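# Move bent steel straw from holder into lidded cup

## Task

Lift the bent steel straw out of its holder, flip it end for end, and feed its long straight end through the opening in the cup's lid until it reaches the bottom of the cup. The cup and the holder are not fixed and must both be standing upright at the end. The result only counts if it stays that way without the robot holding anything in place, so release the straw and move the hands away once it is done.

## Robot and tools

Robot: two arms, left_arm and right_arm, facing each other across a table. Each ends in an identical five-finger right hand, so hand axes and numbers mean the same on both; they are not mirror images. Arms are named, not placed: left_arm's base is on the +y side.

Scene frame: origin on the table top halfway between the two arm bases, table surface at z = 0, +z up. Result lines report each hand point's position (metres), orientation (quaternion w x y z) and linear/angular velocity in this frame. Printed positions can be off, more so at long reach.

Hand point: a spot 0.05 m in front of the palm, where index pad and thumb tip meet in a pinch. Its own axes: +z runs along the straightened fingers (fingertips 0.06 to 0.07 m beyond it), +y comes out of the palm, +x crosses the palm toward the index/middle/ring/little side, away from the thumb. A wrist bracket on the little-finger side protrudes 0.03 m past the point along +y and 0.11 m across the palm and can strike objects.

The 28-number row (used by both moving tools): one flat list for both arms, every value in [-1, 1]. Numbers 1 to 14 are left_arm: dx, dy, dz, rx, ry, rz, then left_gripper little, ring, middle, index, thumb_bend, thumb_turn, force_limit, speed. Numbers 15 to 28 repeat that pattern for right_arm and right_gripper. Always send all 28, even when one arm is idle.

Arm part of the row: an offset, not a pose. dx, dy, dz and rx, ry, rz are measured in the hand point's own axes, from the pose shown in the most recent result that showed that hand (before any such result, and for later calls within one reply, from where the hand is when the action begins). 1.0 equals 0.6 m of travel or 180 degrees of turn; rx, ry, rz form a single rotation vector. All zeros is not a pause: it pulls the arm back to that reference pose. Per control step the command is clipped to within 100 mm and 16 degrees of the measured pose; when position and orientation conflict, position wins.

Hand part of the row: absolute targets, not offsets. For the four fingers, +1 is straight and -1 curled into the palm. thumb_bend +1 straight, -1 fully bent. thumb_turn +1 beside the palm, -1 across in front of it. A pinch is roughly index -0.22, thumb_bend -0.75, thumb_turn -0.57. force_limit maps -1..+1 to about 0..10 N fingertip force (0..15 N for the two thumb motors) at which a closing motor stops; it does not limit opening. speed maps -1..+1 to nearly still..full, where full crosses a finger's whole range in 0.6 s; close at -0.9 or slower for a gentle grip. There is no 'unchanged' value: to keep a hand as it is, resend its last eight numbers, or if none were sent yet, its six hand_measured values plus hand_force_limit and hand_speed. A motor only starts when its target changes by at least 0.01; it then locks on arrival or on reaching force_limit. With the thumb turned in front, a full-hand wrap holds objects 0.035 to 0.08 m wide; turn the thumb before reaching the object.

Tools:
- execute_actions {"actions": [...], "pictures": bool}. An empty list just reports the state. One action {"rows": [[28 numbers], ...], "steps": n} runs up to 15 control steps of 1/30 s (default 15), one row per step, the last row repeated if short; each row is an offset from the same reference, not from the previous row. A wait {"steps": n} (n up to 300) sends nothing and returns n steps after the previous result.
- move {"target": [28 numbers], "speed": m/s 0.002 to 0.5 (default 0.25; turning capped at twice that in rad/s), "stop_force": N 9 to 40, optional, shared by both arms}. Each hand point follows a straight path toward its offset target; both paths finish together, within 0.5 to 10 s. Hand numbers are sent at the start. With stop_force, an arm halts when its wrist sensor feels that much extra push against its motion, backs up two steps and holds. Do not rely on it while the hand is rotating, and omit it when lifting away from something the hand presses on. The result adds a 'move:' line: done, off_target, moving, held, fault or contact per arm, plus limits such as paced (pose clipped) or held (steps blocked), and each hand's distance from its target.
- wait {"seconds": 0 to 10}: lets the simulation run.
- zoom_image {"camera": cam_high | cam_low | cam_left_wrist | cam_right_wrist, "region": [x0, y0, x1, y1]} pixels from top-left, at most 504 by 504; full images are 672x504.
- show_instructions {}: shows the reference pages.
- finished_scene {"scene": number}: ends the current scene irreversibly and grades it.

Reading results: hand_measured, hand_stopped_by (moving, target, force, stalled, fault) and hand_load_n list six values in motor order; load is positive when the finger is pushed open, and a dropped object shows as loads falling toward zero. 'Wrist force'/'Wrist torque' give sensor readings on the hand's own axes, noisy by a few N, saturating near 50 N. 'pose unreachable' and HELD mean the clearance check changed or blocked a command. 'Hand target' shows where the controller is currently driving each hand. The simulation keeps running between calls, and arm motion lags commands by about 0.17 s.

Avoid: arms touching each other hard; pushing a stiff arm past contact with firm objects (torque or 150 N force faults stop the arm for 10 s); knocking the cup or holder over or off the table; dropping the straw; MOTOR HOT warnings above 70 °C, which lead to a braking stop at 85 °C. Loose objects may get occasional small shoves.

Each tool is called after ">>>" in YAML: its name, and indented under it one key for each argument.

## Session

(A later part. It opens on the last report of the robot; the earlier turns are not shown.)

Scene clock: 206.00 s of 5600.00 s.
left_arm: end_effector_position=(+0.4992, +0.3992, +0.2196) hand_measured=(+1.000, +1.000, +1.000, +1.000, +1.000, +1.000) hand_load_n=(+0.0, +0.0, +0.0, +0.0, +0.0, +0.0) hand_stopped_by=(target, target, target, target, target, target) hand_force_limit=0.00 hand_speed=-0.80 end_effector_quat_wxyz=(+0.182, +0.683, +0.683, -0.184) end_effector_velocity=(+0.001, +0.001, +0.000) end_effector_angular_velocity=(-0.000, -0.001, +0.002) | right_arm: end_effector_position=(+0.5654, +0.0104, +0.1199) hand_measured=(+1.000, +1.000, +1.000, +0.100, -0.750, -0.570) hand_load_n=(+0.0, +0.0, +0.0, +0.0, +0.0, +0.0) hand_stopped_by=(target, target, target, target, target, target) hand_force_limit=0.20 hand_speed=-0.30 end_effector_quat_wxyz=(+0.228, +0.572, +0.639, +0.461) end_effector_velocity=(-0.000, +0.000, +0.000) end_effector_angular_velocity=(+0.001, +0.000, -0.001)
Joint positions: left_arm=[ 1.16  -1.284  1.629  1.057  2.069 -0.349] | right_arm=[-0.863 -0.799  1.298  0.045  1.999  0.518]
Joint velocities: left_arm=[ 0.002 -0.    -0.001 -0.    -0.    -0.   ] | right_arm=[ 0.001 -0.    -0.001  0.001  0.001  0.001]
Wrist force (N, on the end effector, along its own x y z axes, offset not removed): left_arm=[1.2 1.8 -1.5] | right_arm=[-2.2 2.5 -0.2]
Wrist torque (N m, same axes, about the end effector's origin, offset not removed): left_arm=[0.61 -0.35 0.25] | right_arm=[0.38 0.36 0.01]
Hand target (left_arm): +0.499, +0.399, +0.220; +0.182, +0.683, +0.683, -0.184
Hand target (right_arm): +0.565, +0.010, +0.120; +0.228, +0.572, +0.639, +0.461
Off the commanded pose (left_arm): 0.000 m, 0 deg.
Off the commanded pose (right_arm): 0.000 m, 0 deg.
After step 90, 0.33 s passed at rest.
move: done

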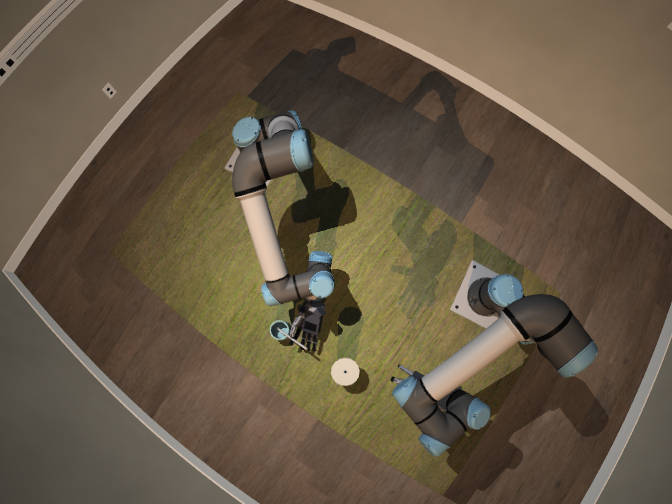

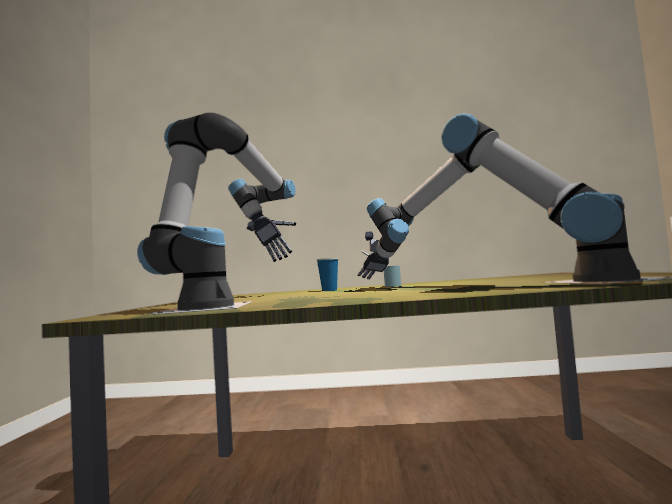

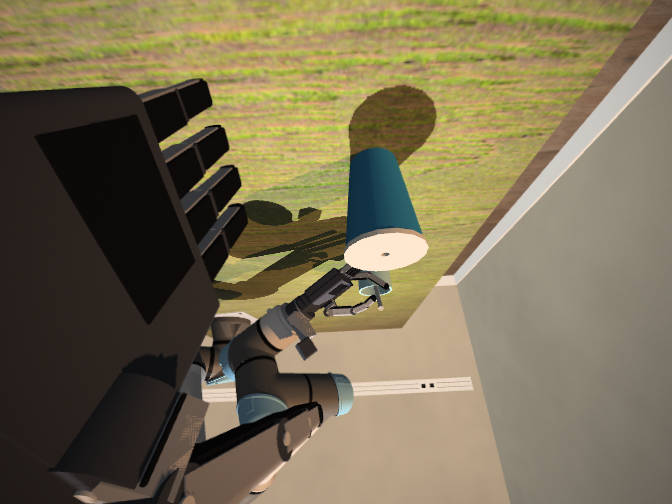

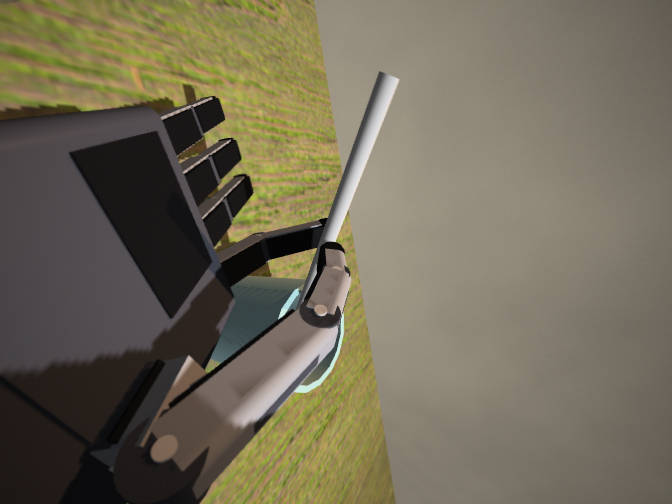

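>>> move:
  target: [0,0,0,0,0,0,1,1,1,1,1,1,0,-0.8, 0,0,0,0,0,0,1,1,1,-0.35,-0.75,-0.57,0.2,-0.9]
  speed: 0.02

>>> zoom_image:
  camera: "cam_left_wrist"
  region: [320, 255, 420, 330]

Scene clock: 210.37 s of 5600.00 s.
left_arm: end_effector_position=(+0.4992, +0.3992, +0.2196) hand_measured=(+1.000, +1.000, +1.000, +1.000, +1.000, +1.000) hand_load_n=(+0.0, +0.0, +0.0, +0.0, +0.0, +0.0) hand_stopped_by=(target, target, target, target, target, target) hand_force_limit=0.00 hand_speed=-0.80 end_effector_quat_wxyz=(+0.182, +0.683, +0.683, -0.184) end_effector_velocity=(-0.000, -0.000, -0.001) end_effector_angular_velocity=(+0.001, +0.001, -0.000) | right_arm: end_effector_position=(+0.5654, +0.0104, +0.1199) hand_measured=(+1.000, +1.000, +1.000, -0.114, -0.750, -0.570) hand_load_n=(+0.0, +0.0, +0.0, +6.5, +1.0, -0.5) hand_stopped_by=(target, target, target, force, target, target) hand_force_limit=0.20 hand_speed=-0.90 end_effector_quat_wxyz=(+0.228, +0.572, +0.639, +0.461) end_effector_velocity=(+0.000, +0.001, +0.001) end_effector_angular_velocity=(+0.001, -0.001, +0.001)
Joint positions: left_arm=[ 1.16  -1.284  1.629  1.057  2.069 -0.349] | right_arm=[-0.863 -0.799  1.298  0.045  1.999  0.518]
Joint velocities: left_arm=[-0.001  0.     0.001 -0.    -0.    -0.   ] | right_arm=[ 0.    -0.    -0.001 -0.    -0.    -0.   ]
Wrist force (N, on the end effector, along its own x y z axes, offset not removed): left_arm=[1.5 0.4 -0.7] | right_arm=[0.4 0.1 0.8]
Wrist torque (N m, same axes, about the end effector's origin, offset not removed): left_arm=[0.36 -0.30 0.22] | right_arm=[-0.23 -0.01 0.08]
Hand target (left_arm): +0.499, +0.399, +0.220; +0.182, +0.683, +0.683, -0.184
Hand target (right_arm): +0.565, +0.010, +0.120; +0.228, +0.572, +0.639, +0.461
Off the commanded pose (left_arm): 0.000 m, 0 deg.
Off the commanded pose (right_arm): 0.000 m, 0 deg.
move: done

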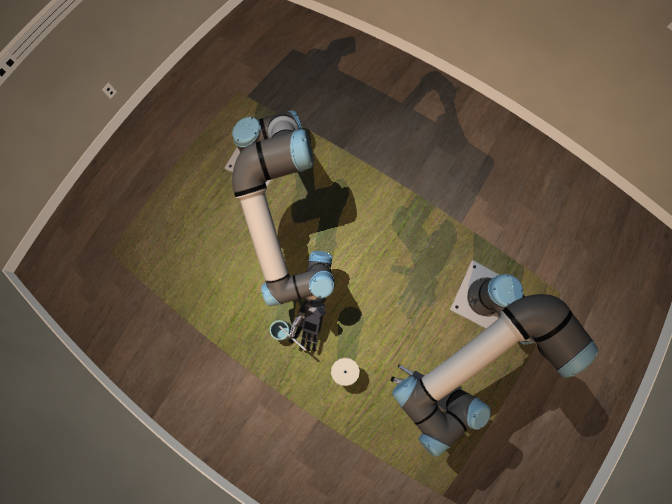

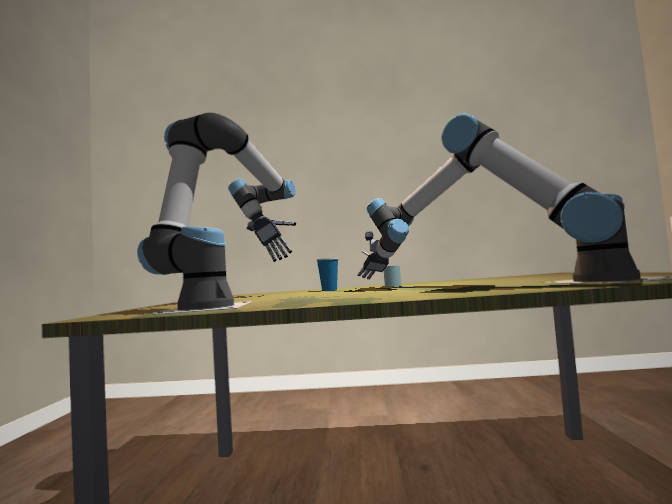

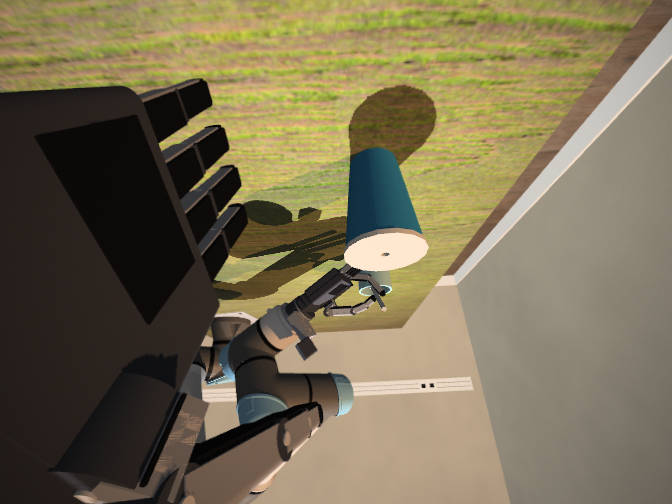

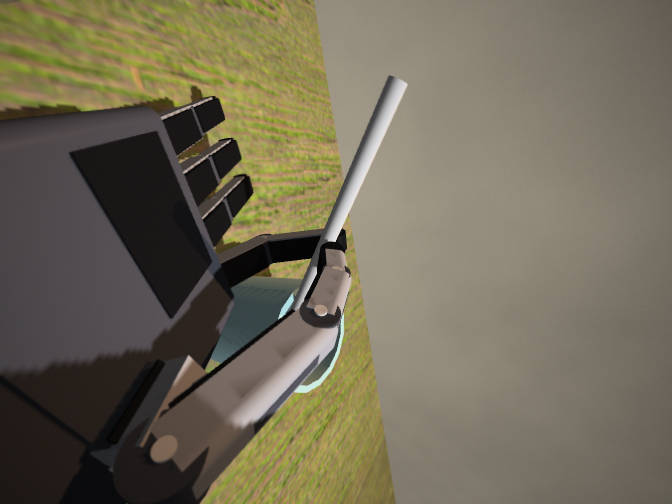

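Region (320, 255, 420, 330) of cam_left_wrist's 672x504 image, scaled by 5.040, with more detail than that image has; it fills the top 378 rows of this view, and the rest is white.

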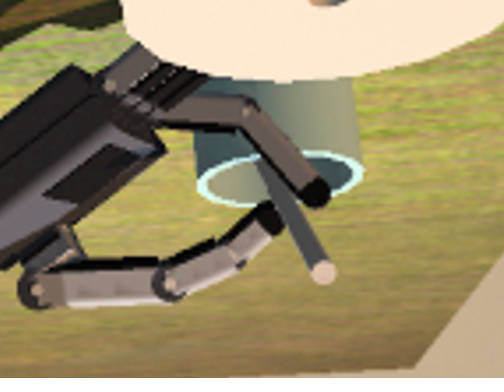

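>>> move:
  target: [0,0,0,0,0,0,1,1,1,1,1,1,0,-0.8, 0.047,0.170,-0.094,0,0,0,1,1,1,-0.35,-0.75,-0.57,0.2,-0.9]
  speed: 0.08

Scene clock: 217.03 s of 5600.00 s.
left_arm: end_effector_position=(+0.4992, +0.3992, +0.2196) hand_measured=(+1.000, +1.000, +1.000, +1.000, +1.000, +1.000) hand_load_n=(+0.0, +0.0, +0.0, +0.0, +0.0, +0.0) hand_stopped_by=(target, target, target, target, target, target) hand_force_limit=0.00 hand_speed=-0.80 end_effector_quat_wxyz=(+0.182, +0.683, +0.683, -0.184) end_effector_velocity=(+0.000, -0.000, -0.000) end_effector_angular_velocity=(-0.000, -0.000, -0.001) | right_arm: end_effector_position=(+0.5658, +0.0105, +0.2397) hand_measured=(+1.000, +1.000, +1.000, -0.114, -0.750, -0.570) hand_load_n=(+0.0, +0.0, +0.0, +3.5, +1.5, -0.5) hand_stopped_by=(target, target, target, force, target, target) hand_force_limit=0.20 hand_speed=-0.90 end_effector_quat_wxyz=(+0.228, +0.572, +0.639, +0.461) end_effector_velocity=(-0.000, -0.000, +0.000) end_effector_angular_velocity=(-0.002, +0.002, -0.000)
Joint positions: left_arm=[ 1.16  -1.284  1.629  1.057  2.069 -0.349] | right_arm=[-0.863 -0.909  1.163  0.29   1.999  0.517]
Joint velocities: left_arm=[-0.001  0.    -0.    -0.     0.    -0.   ] | right_arm=[ 0.    -0.    -0.002  0.005 -0.     0.001]
Wrist force (N, on the end effector, along its own x y z axes, offset not removed): left_arm=[-1.9 -0.4 -1.3] | right_arm=[1.7 -0.7 0.5]
Wrist torque (N m, same axes, about the end effector's origin, offset not removed): left_arm=[0.19 0.23 -0.07] | right_arm=[-0.13 -0.14 0.09]
Hand target (left_arm): +0.499, +0.399, +0.220; +0.182, +0.683, +0.683, -0.184
Hand target (right_arm): +0.566, +0.010, +0.240; +0.228, +0.572, +0.639, +0.461
Off the commanded pose (left_arm): 0.000 m, 0 deg.
Off the commanded pose (right_arm): 0.000 m, 0 deg.
After step 90, 1.77 s passed at rest.
move: done

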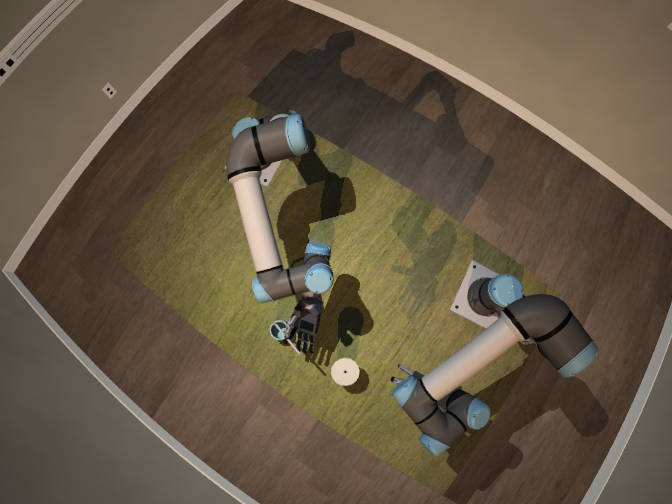

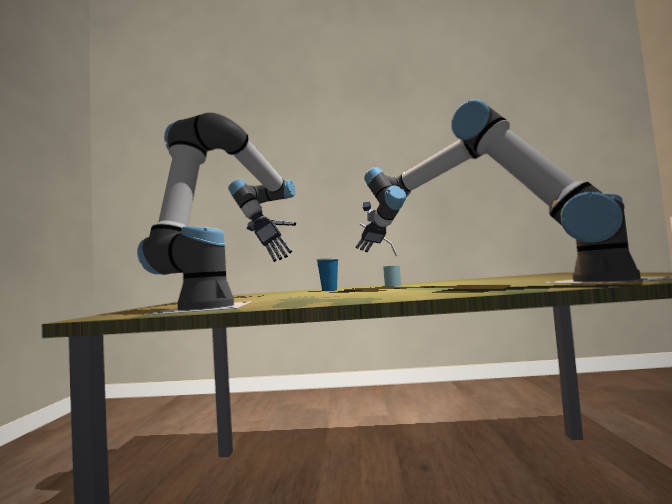

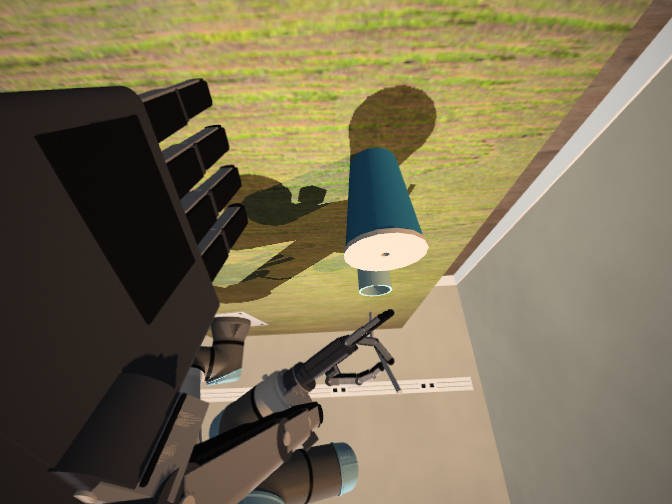

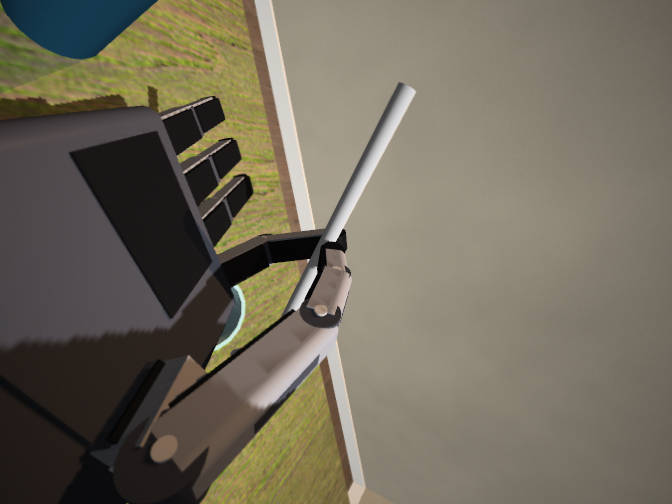

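>>> move:
  target: [0,0,0,0,0,0,1,1,1,1,1,1,0,-0.8, 0,0,0,0,0,0,1,1,1,-0.4,-0.75,-0.57,0.4,-0.92]
  speed: 0.02

>>> zoom_image:
  camera: "cam_low"
  region: [310, 190, 450, 300]

>>> zoom_image:
  camera: "cam_left_wrist"
  region: [310, 290, 450, 410]

>>> zoom_image:
  camera: "cam_high"
  region: [250, 290, 370, 390]

Scene clock: 221.33 s of 5600.00 s.
left_arm: end_effector_position=(+0.4992, +0.3992, +0.2196) hand_measured=(+1.000, +1.000, +1.000, +1.000, +1.000, +1.000) hand_load_n=(+0.0, +0.0, +0.0, +0.0, +0.0, +0.0) hand_stopped_by=(target, target, target, target, target, target) hand_force_limit=0.00 hand_speed=-0.80 end_effector_quat_wxyz=(+0.182, +0.683, +0.683, -0.184) end_effector_velocity=(-0.000, -0.001, -0.000) end_effector_angular_velocity=(-0.000, +0.000, -0.002) | right_arm: end_effector_position=(+0.5658, +0.0105, +0.2397) hand_measured=(+1.000, +1.000, +1.000, -0.126, -0.748, -0.570) hand_load_n=(+0.0, +0.0, +0.0, +7.0, +3.5, -0.5) hand_stopped_by=(target, target, target, force, target, target) hand_force_limit=0.40 hand_speed=-0.92 end_effector_quat_wxyz=(+0.228, +0.572, +0.639, +0.461) end_effector_velocity=(-0.000, -0.000, -0.000) end_effector_angular_velocity=(-0.002, -0.000, +0.000)
Joint positions: left_arm=[ 1.16  -1.284  1.629  1.057  2.069 -0.349] | right_arm=[-0.863 -0.909  1.163  0.29   1.999  0.517]
Joint velocities: left_arm=[-0.001  0.     0.    -0.     0.     0.   ] | right_arm=[ 0.    -0.     0.001  0.     0.    -0.001]
Wrist force (N, on the end effector, along its own x y z axes, offset not removed): left_arm=[2.4 -0.7 1.0] | right_arm=[1.3 -1.0 -2.7]
Wrist torque (N m, same axes, about the end effector's origin, offset not removed): left_arm=[0.15 -0.34 0.33] | right_arm=[0.01 -0.01 0.04]
Hand target (left_arm): +0.499, +0.399, +0.220; +0.182, +0.683, +0.683, -0.184
Hand target (right_arm): +0.566, +0.011, +0.240; +0.228, +0.572, +0.639, +0.461
Off the commanded pose (left_arm): 0.000 m, 0 deg.
Off the commanded pose (right_arm): 0.000 m, 0 deg.
After step 90, 0.60 s passed at rest.
move: done

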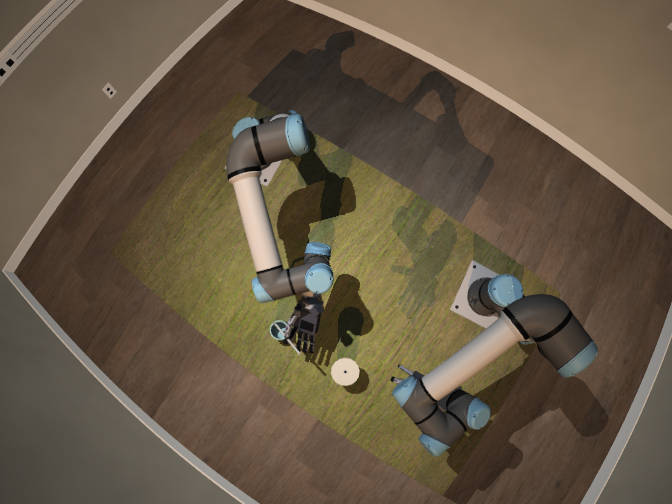

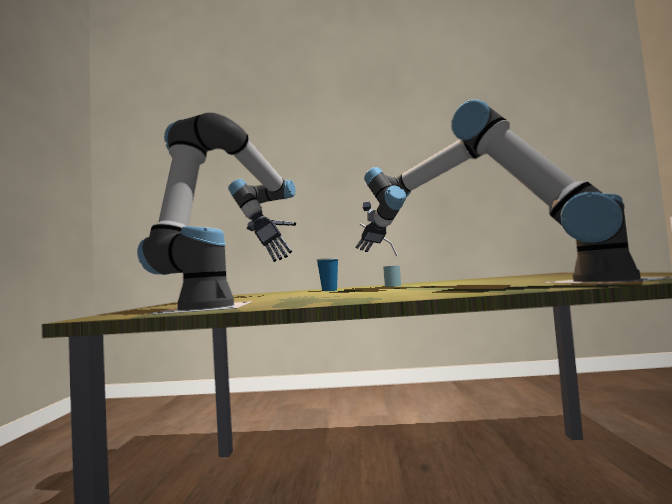

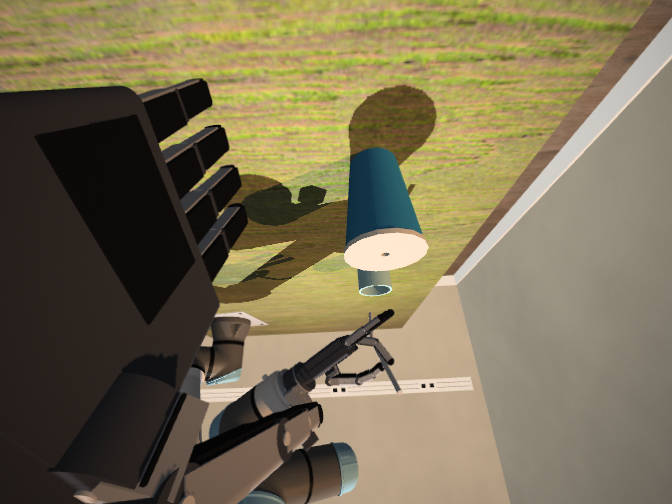

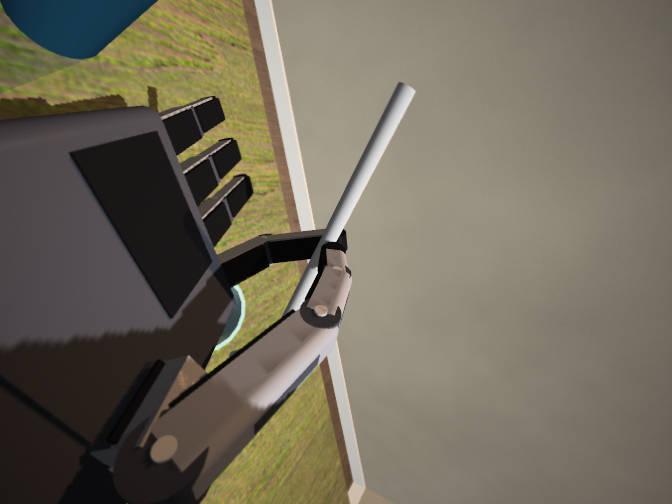

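Region (310, 190, 450, 300) of cam_low's 672x504 image, scaled by 3.600, with more detail than that image has; it fills the top 396 rows of this view, and the rest is white.

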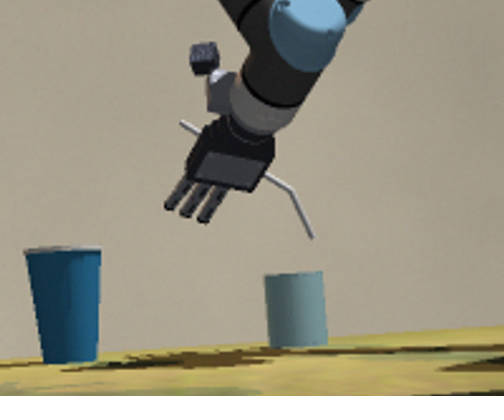

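Region (310, 290, 450, 410) of cam_left_wrist's 672x504 image, scaled by 3.600, with more detail than that image has; it fills the top 432 rows of this view, and the rest is white.

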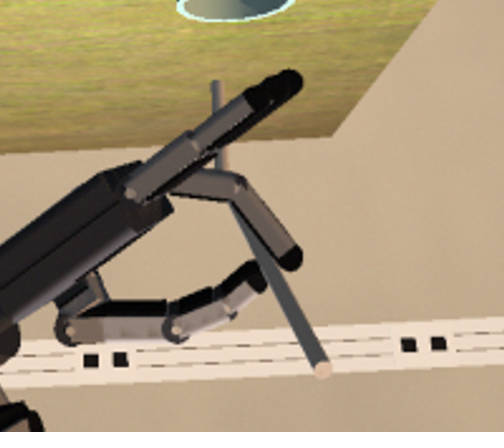

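Region (250, 290, 370, 390) of cam_high's 672x504 image, scaled by 4.200, with more detail than that image has.

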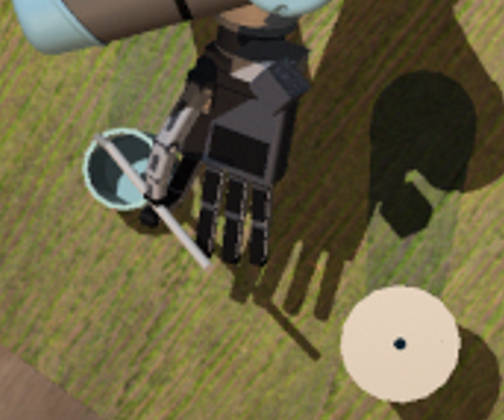

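>>> move:
  target: [0,0,0,0,0,0,1,1,1,1,1,1,0,-0.8, 0.3423,0.005,0.0912,-0.2191,-0.0188,-0.7641,1,1,1,-0.4,-0.75,-0.57,0.4,-0.92]
  speed: 0.3

Scene clock: 296.57 s of 5600.00 s.
left_arm: end_effector_position=(+0.4992, +0.3992, +0.2196) hand_measured=(+1.000, +1.000, +1.000, +1.000, +1.000, +1.000) hand_load_n=(+0.0, +0.0, +0.0, +0.0, +0.0, +0.0) hand_stopped_by=(target, target, target, target, target, target) hand_force_limit=0.00 hand_speed=-0.80 end_effector_quat_wxyz=(+0.182, +0.683, +0.683, -0.184) end_effector_velocity=(+0.000, +0.000, +0.000) end_effector_angular_velocity=(+0.000, -0.000, +0.000) | right_arm: end_effector_position=(+0.5621, +0.2215, +0.2648) hand_measured=(+1.000, +1.000, +1.000, -0.126, -0.748, -0.570) hand_load_n=(+0.0, +0.0, +0.0, +7.0, +3.5, -0.5) hand_stopped_by=(target, target, target, force, target, target) hand_force_limit=0.40 hand_speed=-0.92 end_effector_quat_wxyz=(+0.656, -0.451, +0.598, +0.093) end_effector_velocity=(+0.001, +0.001, -0.000) end_effector_angular_velocity=(-0.010, -0.004, +0.004)
Joint positions: left_arm=[ 1.16  -1.284  1.629  1.057  2.069 -0.349] | right_arm=[-0.955 -0.77   0.93  -0.037  1.565 -2.077]
Joint velocities: left_arm=[ 0. -0. -0.  0. -0. -0.] | right_arm=[-0.001  0.004 -0.011  0.012 -0.004 -0.01 ]
Wrist force (N, on the end effector, along its own x y z axes, offset not removed): left_arm=[0.6 -0.6 -0.8] | right_arm=[-0.2 -2.3 2.5]
Wrist torque (N m, same axes, about the end effector's origin, offset not removed): left_arm=[0.18 -0.22 0.18] | right_arm=[-0.54 0.06 -0.01]
Hand target (left_arm): +0.499, +0.399, +0.220; +0.182, +0.683, +0.683, -0.184
Hand target (right_arm): +0.562, +0.222, +0.265; +0.656, -0.451, +0.598, +0.093
Off the commanded pose (left_arm): 0.000 m, 0 deg.
Off the commanded pose (right_arm): 0.000 m, 0 deg.
After step 90, 67.57 s passed at rest.
move: done

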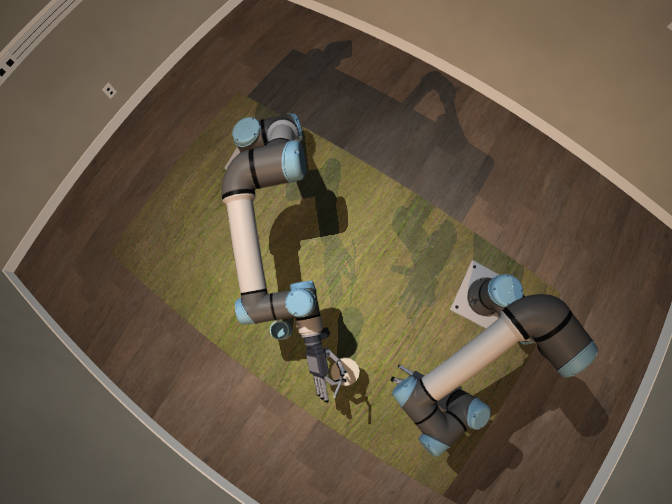

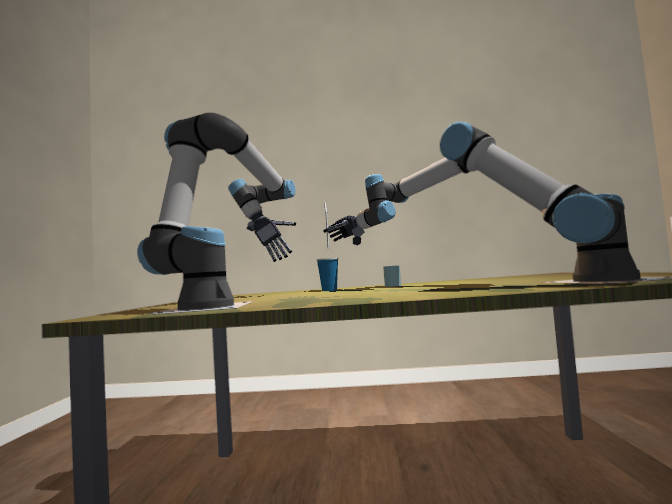

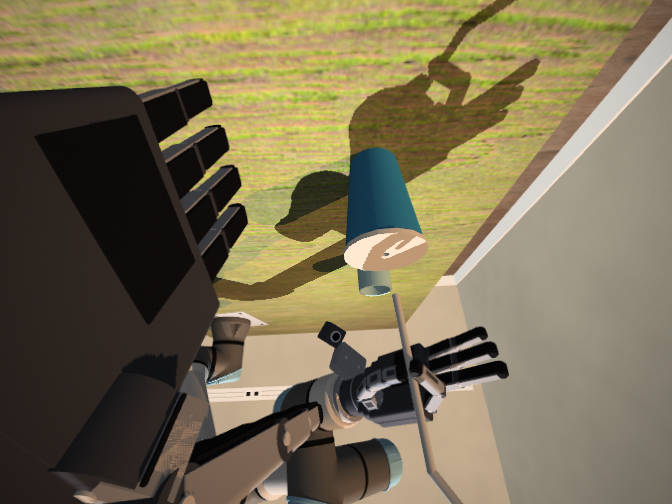

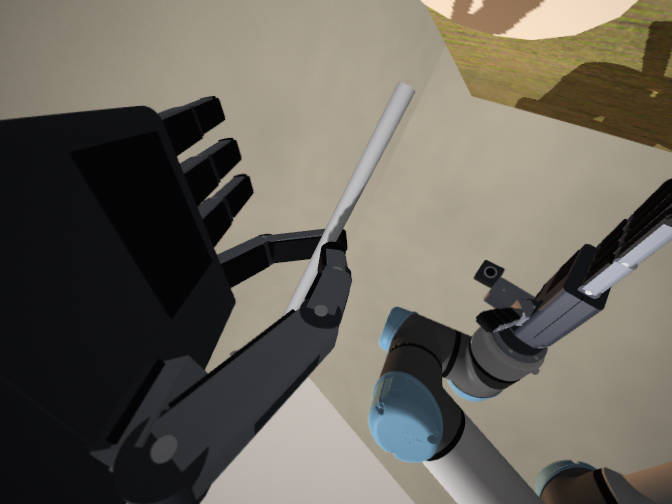

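>>> zoom_image:
  camera: "cam_low"
  region: [270, 190, 390, 300]

>>> zoom_image:
  camera: "cam_left_wrist"
  region: [300, 130, 520, 504]

Region (270, 190, 390, 300) of cam_low's 672x504 image, scaled by 4.200, with more detail than that image has; it fills the top 462 rows of this view, and the rest is white.

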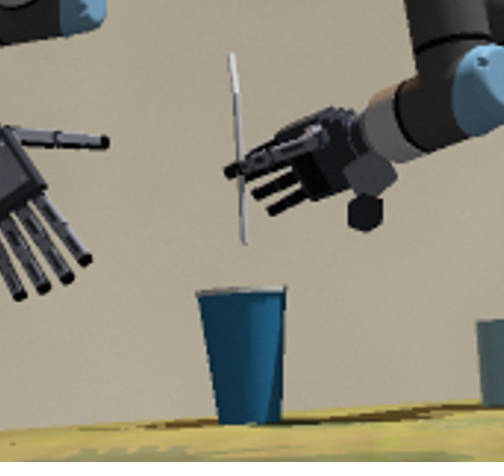

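Region (300, 130, 520, 504) of cam_left_wrist's 672x504 image, scaled by 1.348, with more detail than that image has; it fills the left 296 columns of this view, and the rest is white.

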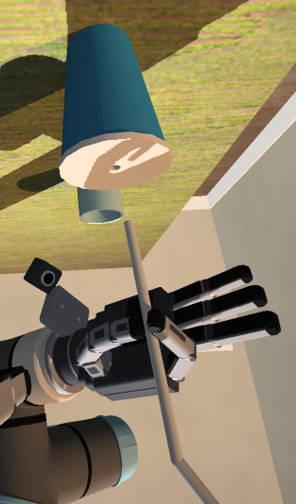

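>>> move:
  target: [0,0,0,0,0,0,1,1,1,1,1,1,0,-0.8, 0.0422,0.0436,0.0059,0.0058,-0.008,-0.0097,1,1,1,-0.4,-0.75,-0.57,0.4,-0.92]
  speed: 0.06

>>> zoom_image:
  camera: "cam_low"
  region: [280, 200, 380, 300]

>>> zoom_image:
  camera: "cam_left_wrist"
  region: [320, 200, 470, 350]

Scene clock: 323.23 s of 5600.00 s.
left_arm: end_effector_position=(+0.4992, +0.3992, +0.2196) hand_measured=(+1.000, +1.000, +1.000, +1.000, +1.000, +1.000) hand_load_n=(+0.0, +0.0, +0.0, +0.0, +0.0, +0.0) hand_stopped_by=(target, target, target, target, target, target) hand_force_limit=0.00 hand_speed=-0.80 end_effector_quat_wxyz=(+0.182, +0.683, +0.683, -0.184) end_effector_velocity=(-0.000, -0.000, +0.000) end_effector_angular_velocity=(-0.001, -0.000, -0.000) | right_arm: end_effector_position=(+0.5540, +0.2284, +0.2299) hand_measured=(+1.000, +1.000, +1.000, -0.126, -0.748, -0.570) hand_load_n=(+0.0, +0.0, +0.0, +7.0, +3.5, -0.5) hand_stopped_by=(target, target, target, force, target, target) hand_force_limit=0.40 hand_speed=-0.92 end_effector_quat_wxyz=(+0.669, -0.453, +0.584, +0.083) end_effector_velocity=(-0.000, +0.001, -0.001) end_effector_angular_velocity=(+0.002, -0.004, +0.000)
Joint positions: left_arm=[ 1.16  -1.284  1.629  1.057  2.069 -0.349] | right_arm=[-0.938 -0.754  1.005 -0.159  1.585 -2.105]
Joint velocities: left_arm=[-0.    -0.001  0.001 -0.     0.001 -0.   ] | right_arm=[ 0.001  0.001  0.002 -0.007  0.001 -0.001]
Wrist force (N, on the end effector, along its own x y z axes, offset not removed): left_arm=[-0.5 -1.0 -0.7] | right_arm=[0.9 -1.1 -2.0]
Wrist torque (N m, same axes, about the end effector's origin, offset not removed): left_arm=[0.06 -0.02 -0.03] | right_arm=[-0.19 0.15 0.05]
Hand target (left_arm): +0.499, +0.399, +0.220; +0.182, +0.683, +0.683, -0.184
Hand target (right_arm): +0.554, +0.228, +0.230; +0.669, -0.453, +0.584, +0.083
Off the commanded pose (left_arm): 0.000 m, 0 deg.
Off the commanded pose (right_arm): 0.000 m, 0 deg.
After step 90, 22.67 s passed at rest.
move: done

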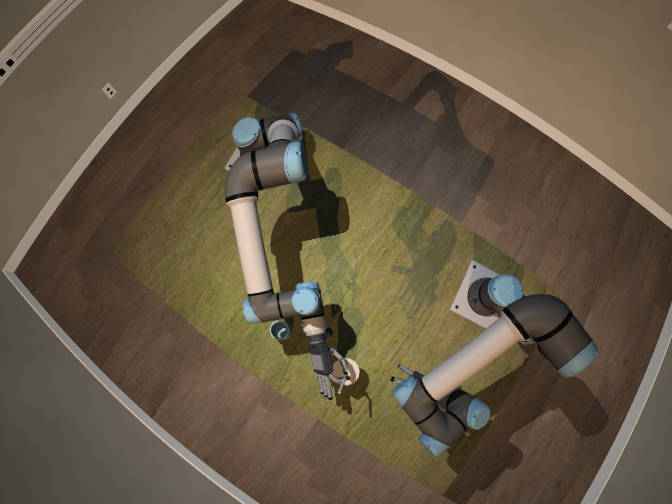

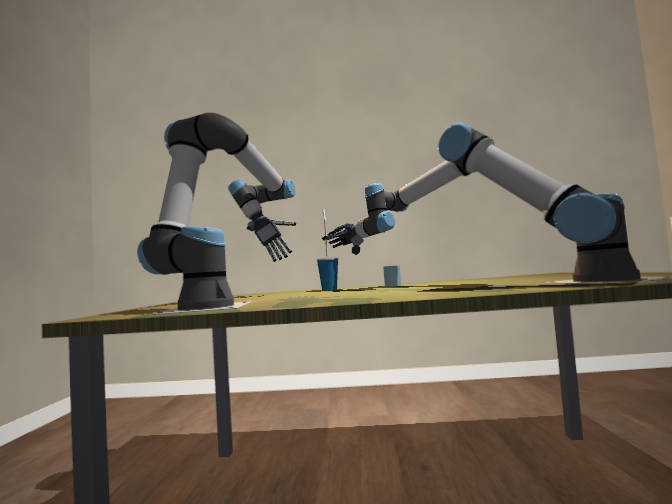

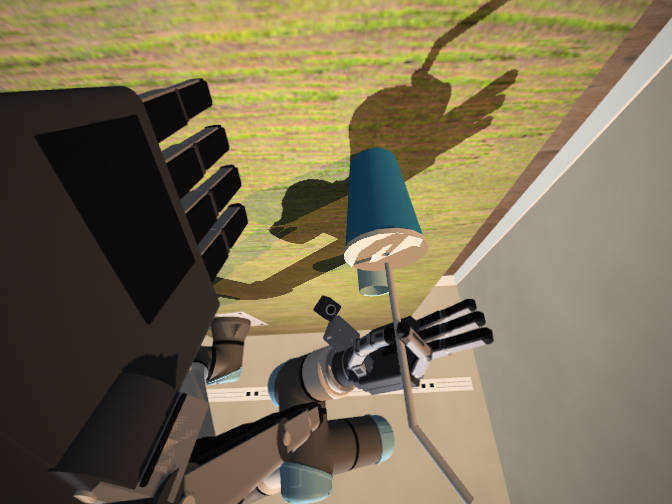

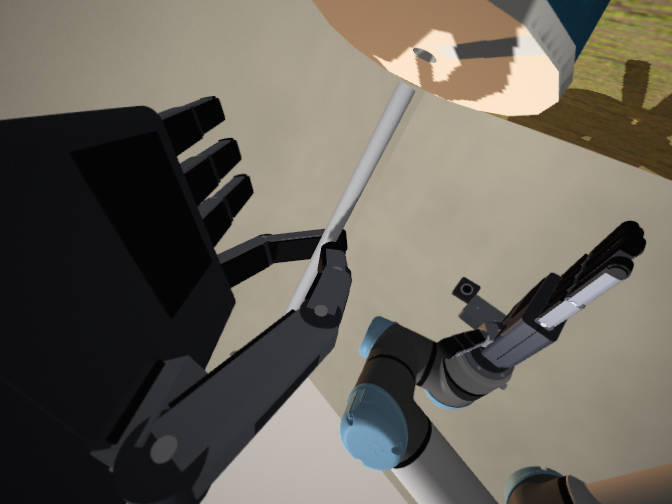

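Region (280, 200, 380, 300) of cam_low's 672x504 image, scaled by 5.040, with more detail than that image has.

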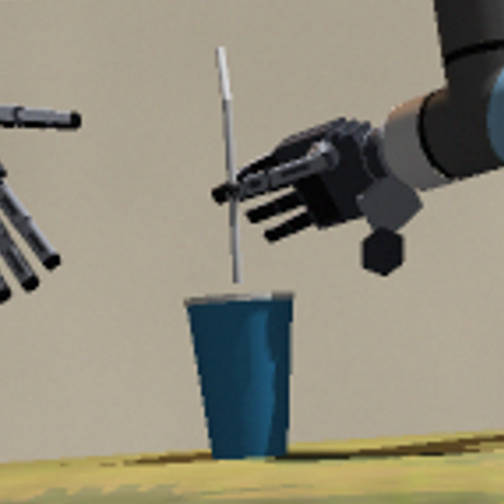

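Region (320, 200, 470, 350) of cam_left_wrist's 672x504 image, scaled by 3.360, with more detail than that image has.

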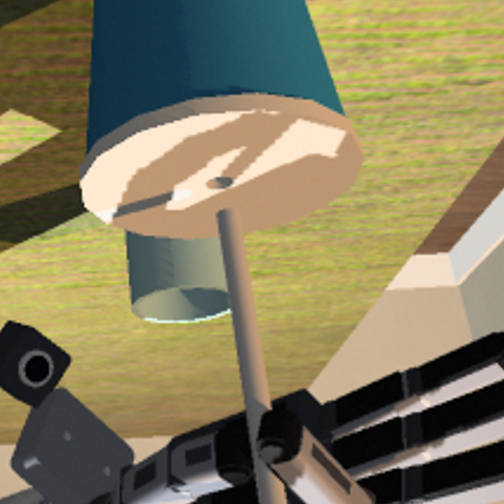

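>>> move:
  target: [0,0,0,0,0,0,1,1,1,1,1,1,0,-0.8, 0.0143,0.0085,0.0015,0,0,0,1,1,1,-0.4,-0.75,-0.57,0.4,-0.92]
  speed: 0.02

>>> zoom_image:
  camera: "cam_right_wrist"
  region: [340, 20, 500, 160]

>>> zoom_image:
  camera: "cam_left_wrist"
  region: [345, 220, 435, 300]

Scene clock: 331.40 s of 5600.00 s.
left_arm: end_effector_position=(+0.4992, +0.3992, +0.2196) hand_measured=(+1.000, +1.000, +1.000, +1.000, +1.000, +1.000) hand_load_n=(+0.0, +0.0, +0.0, +0.0, +0.0, +0.0) hand_stopped_by=(target, target, target, target, target, target) hand_force_limit=0.00 hand_speed=-0.80 end_effector_quat_wxyz=(+0.182, +0.683, +0.683, -0.184) end_effector_velocity=(+0.000, +0.001, -0.000) end_effector_angular_velocity=(+0.000, +0.000, +0.001) | right_arm: end_effector_position=(+0.5540, +0.2284, +0.2201) hand_measured=(+1.000, +1.000, +1.000, -0.126, -0.748, -0.570) hand_load_n=(+0.0, +0.0, +0.0, +7.0, +3.5, -0.5) hand_stopped_by=(target, target, target, force, target, target) hand_force_limit=0.40 hand_speed=-0.92 end_effector_quat_wxyz=(+0.669, -0.453, +0.584, +0.083) end_effector_velocity=(-0.000, -0.000, -0.003) end_effector_angular_velocity=(-0.000, +0.002, -0.000)
Joint positions: left_arm=[ 1.16  -1.284  1.629  1.057  2.069 -0.349] | right_arm=[-0.938 -0.747  1.018 -0.179  1.585 -2.106]
Joint velocities: left_arm=[ 0.001  0.     0.    -0.    -0.     0.   ] | right_arm=[-0.     0.002  0.003 -0.003 -0.     0.002]
Wrist force (N, on the end effector, along its own x y z axes, offset not removed): left_arm=[0.6 1.4 -0.6] | right_arm=[-0.7 2.2 0.1]
Wrist torque (N m, same axes, about the end effector's origin, offset not removed): left_arm=[0.50 -0.10 0.16] | right_arm=[0.42 0.20 0.05]
Hand target (left_arm): +0.499, +0.399, +0.220; +0.182, +0.683, +0.683, -0.184
Hand target (right_arm): +0.554, +0.228, +0.220; +0.669, -0.453, +0.584, +0.083
Off the commanded pose (left_arm): 0.000 m, 0 deg.
Off the commanded pose (right_arm): 0.000 m, 0 deg.
After step 90, 4.40 s passed at rest.
move: done

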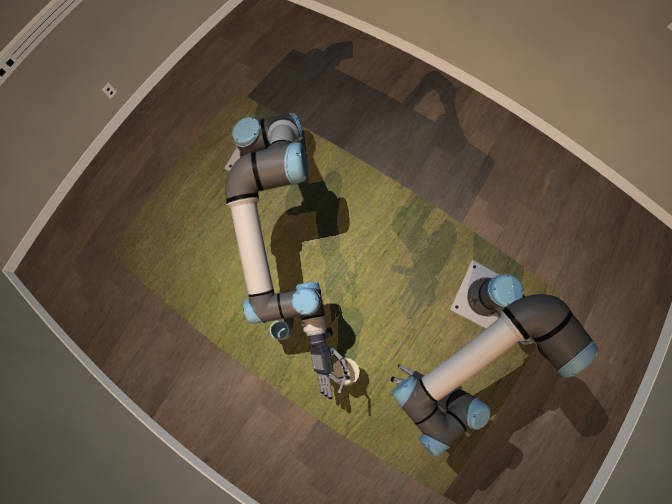

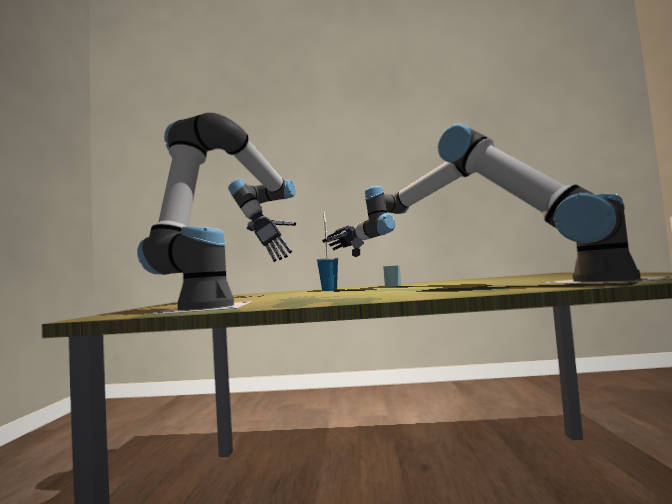

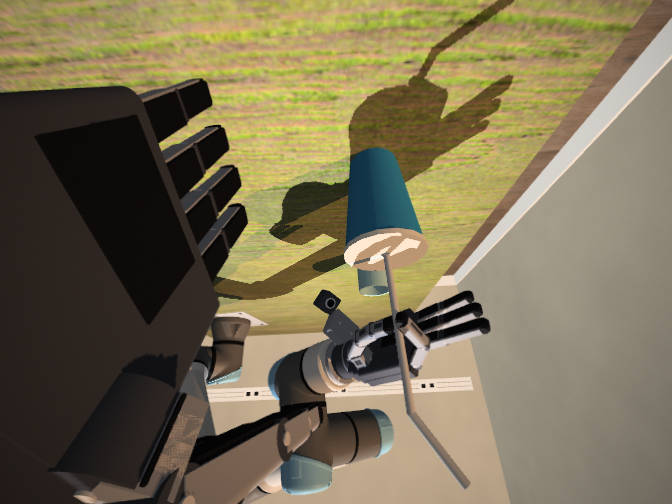

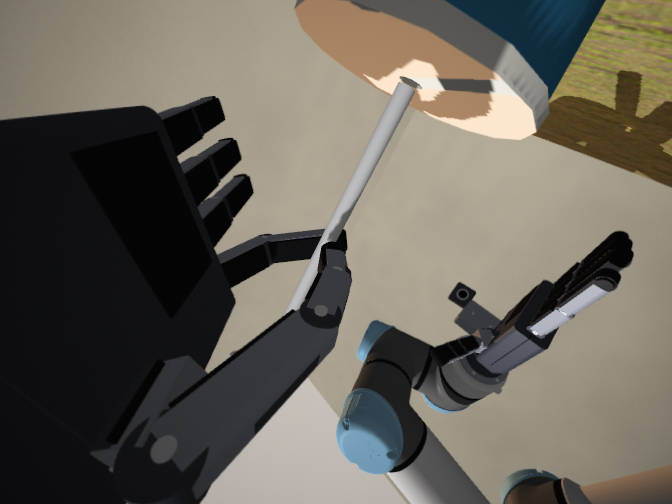

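Region (340, 20, 500, 160) of cam_right_wrist's 672x504 image, scaled by 3.150, with more detail than that image has; it fills the top 441 rows of this view, and the rest is white.

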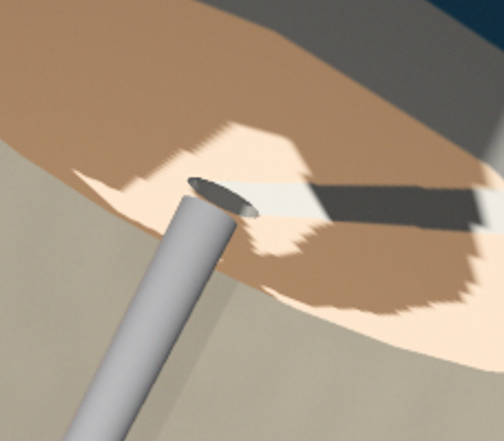

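Region (345, 220, 435, 300) of cam_left_wrist's 672x504 image, scaled by 5.600, with more detail than that image has.

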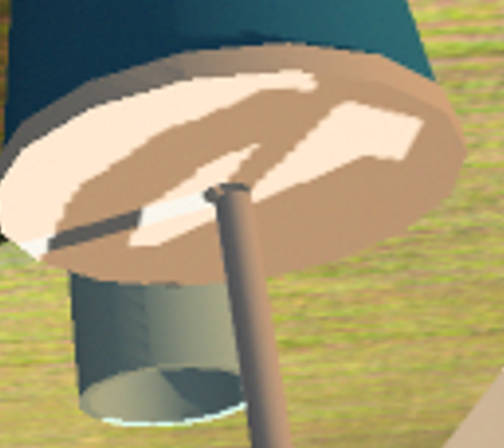

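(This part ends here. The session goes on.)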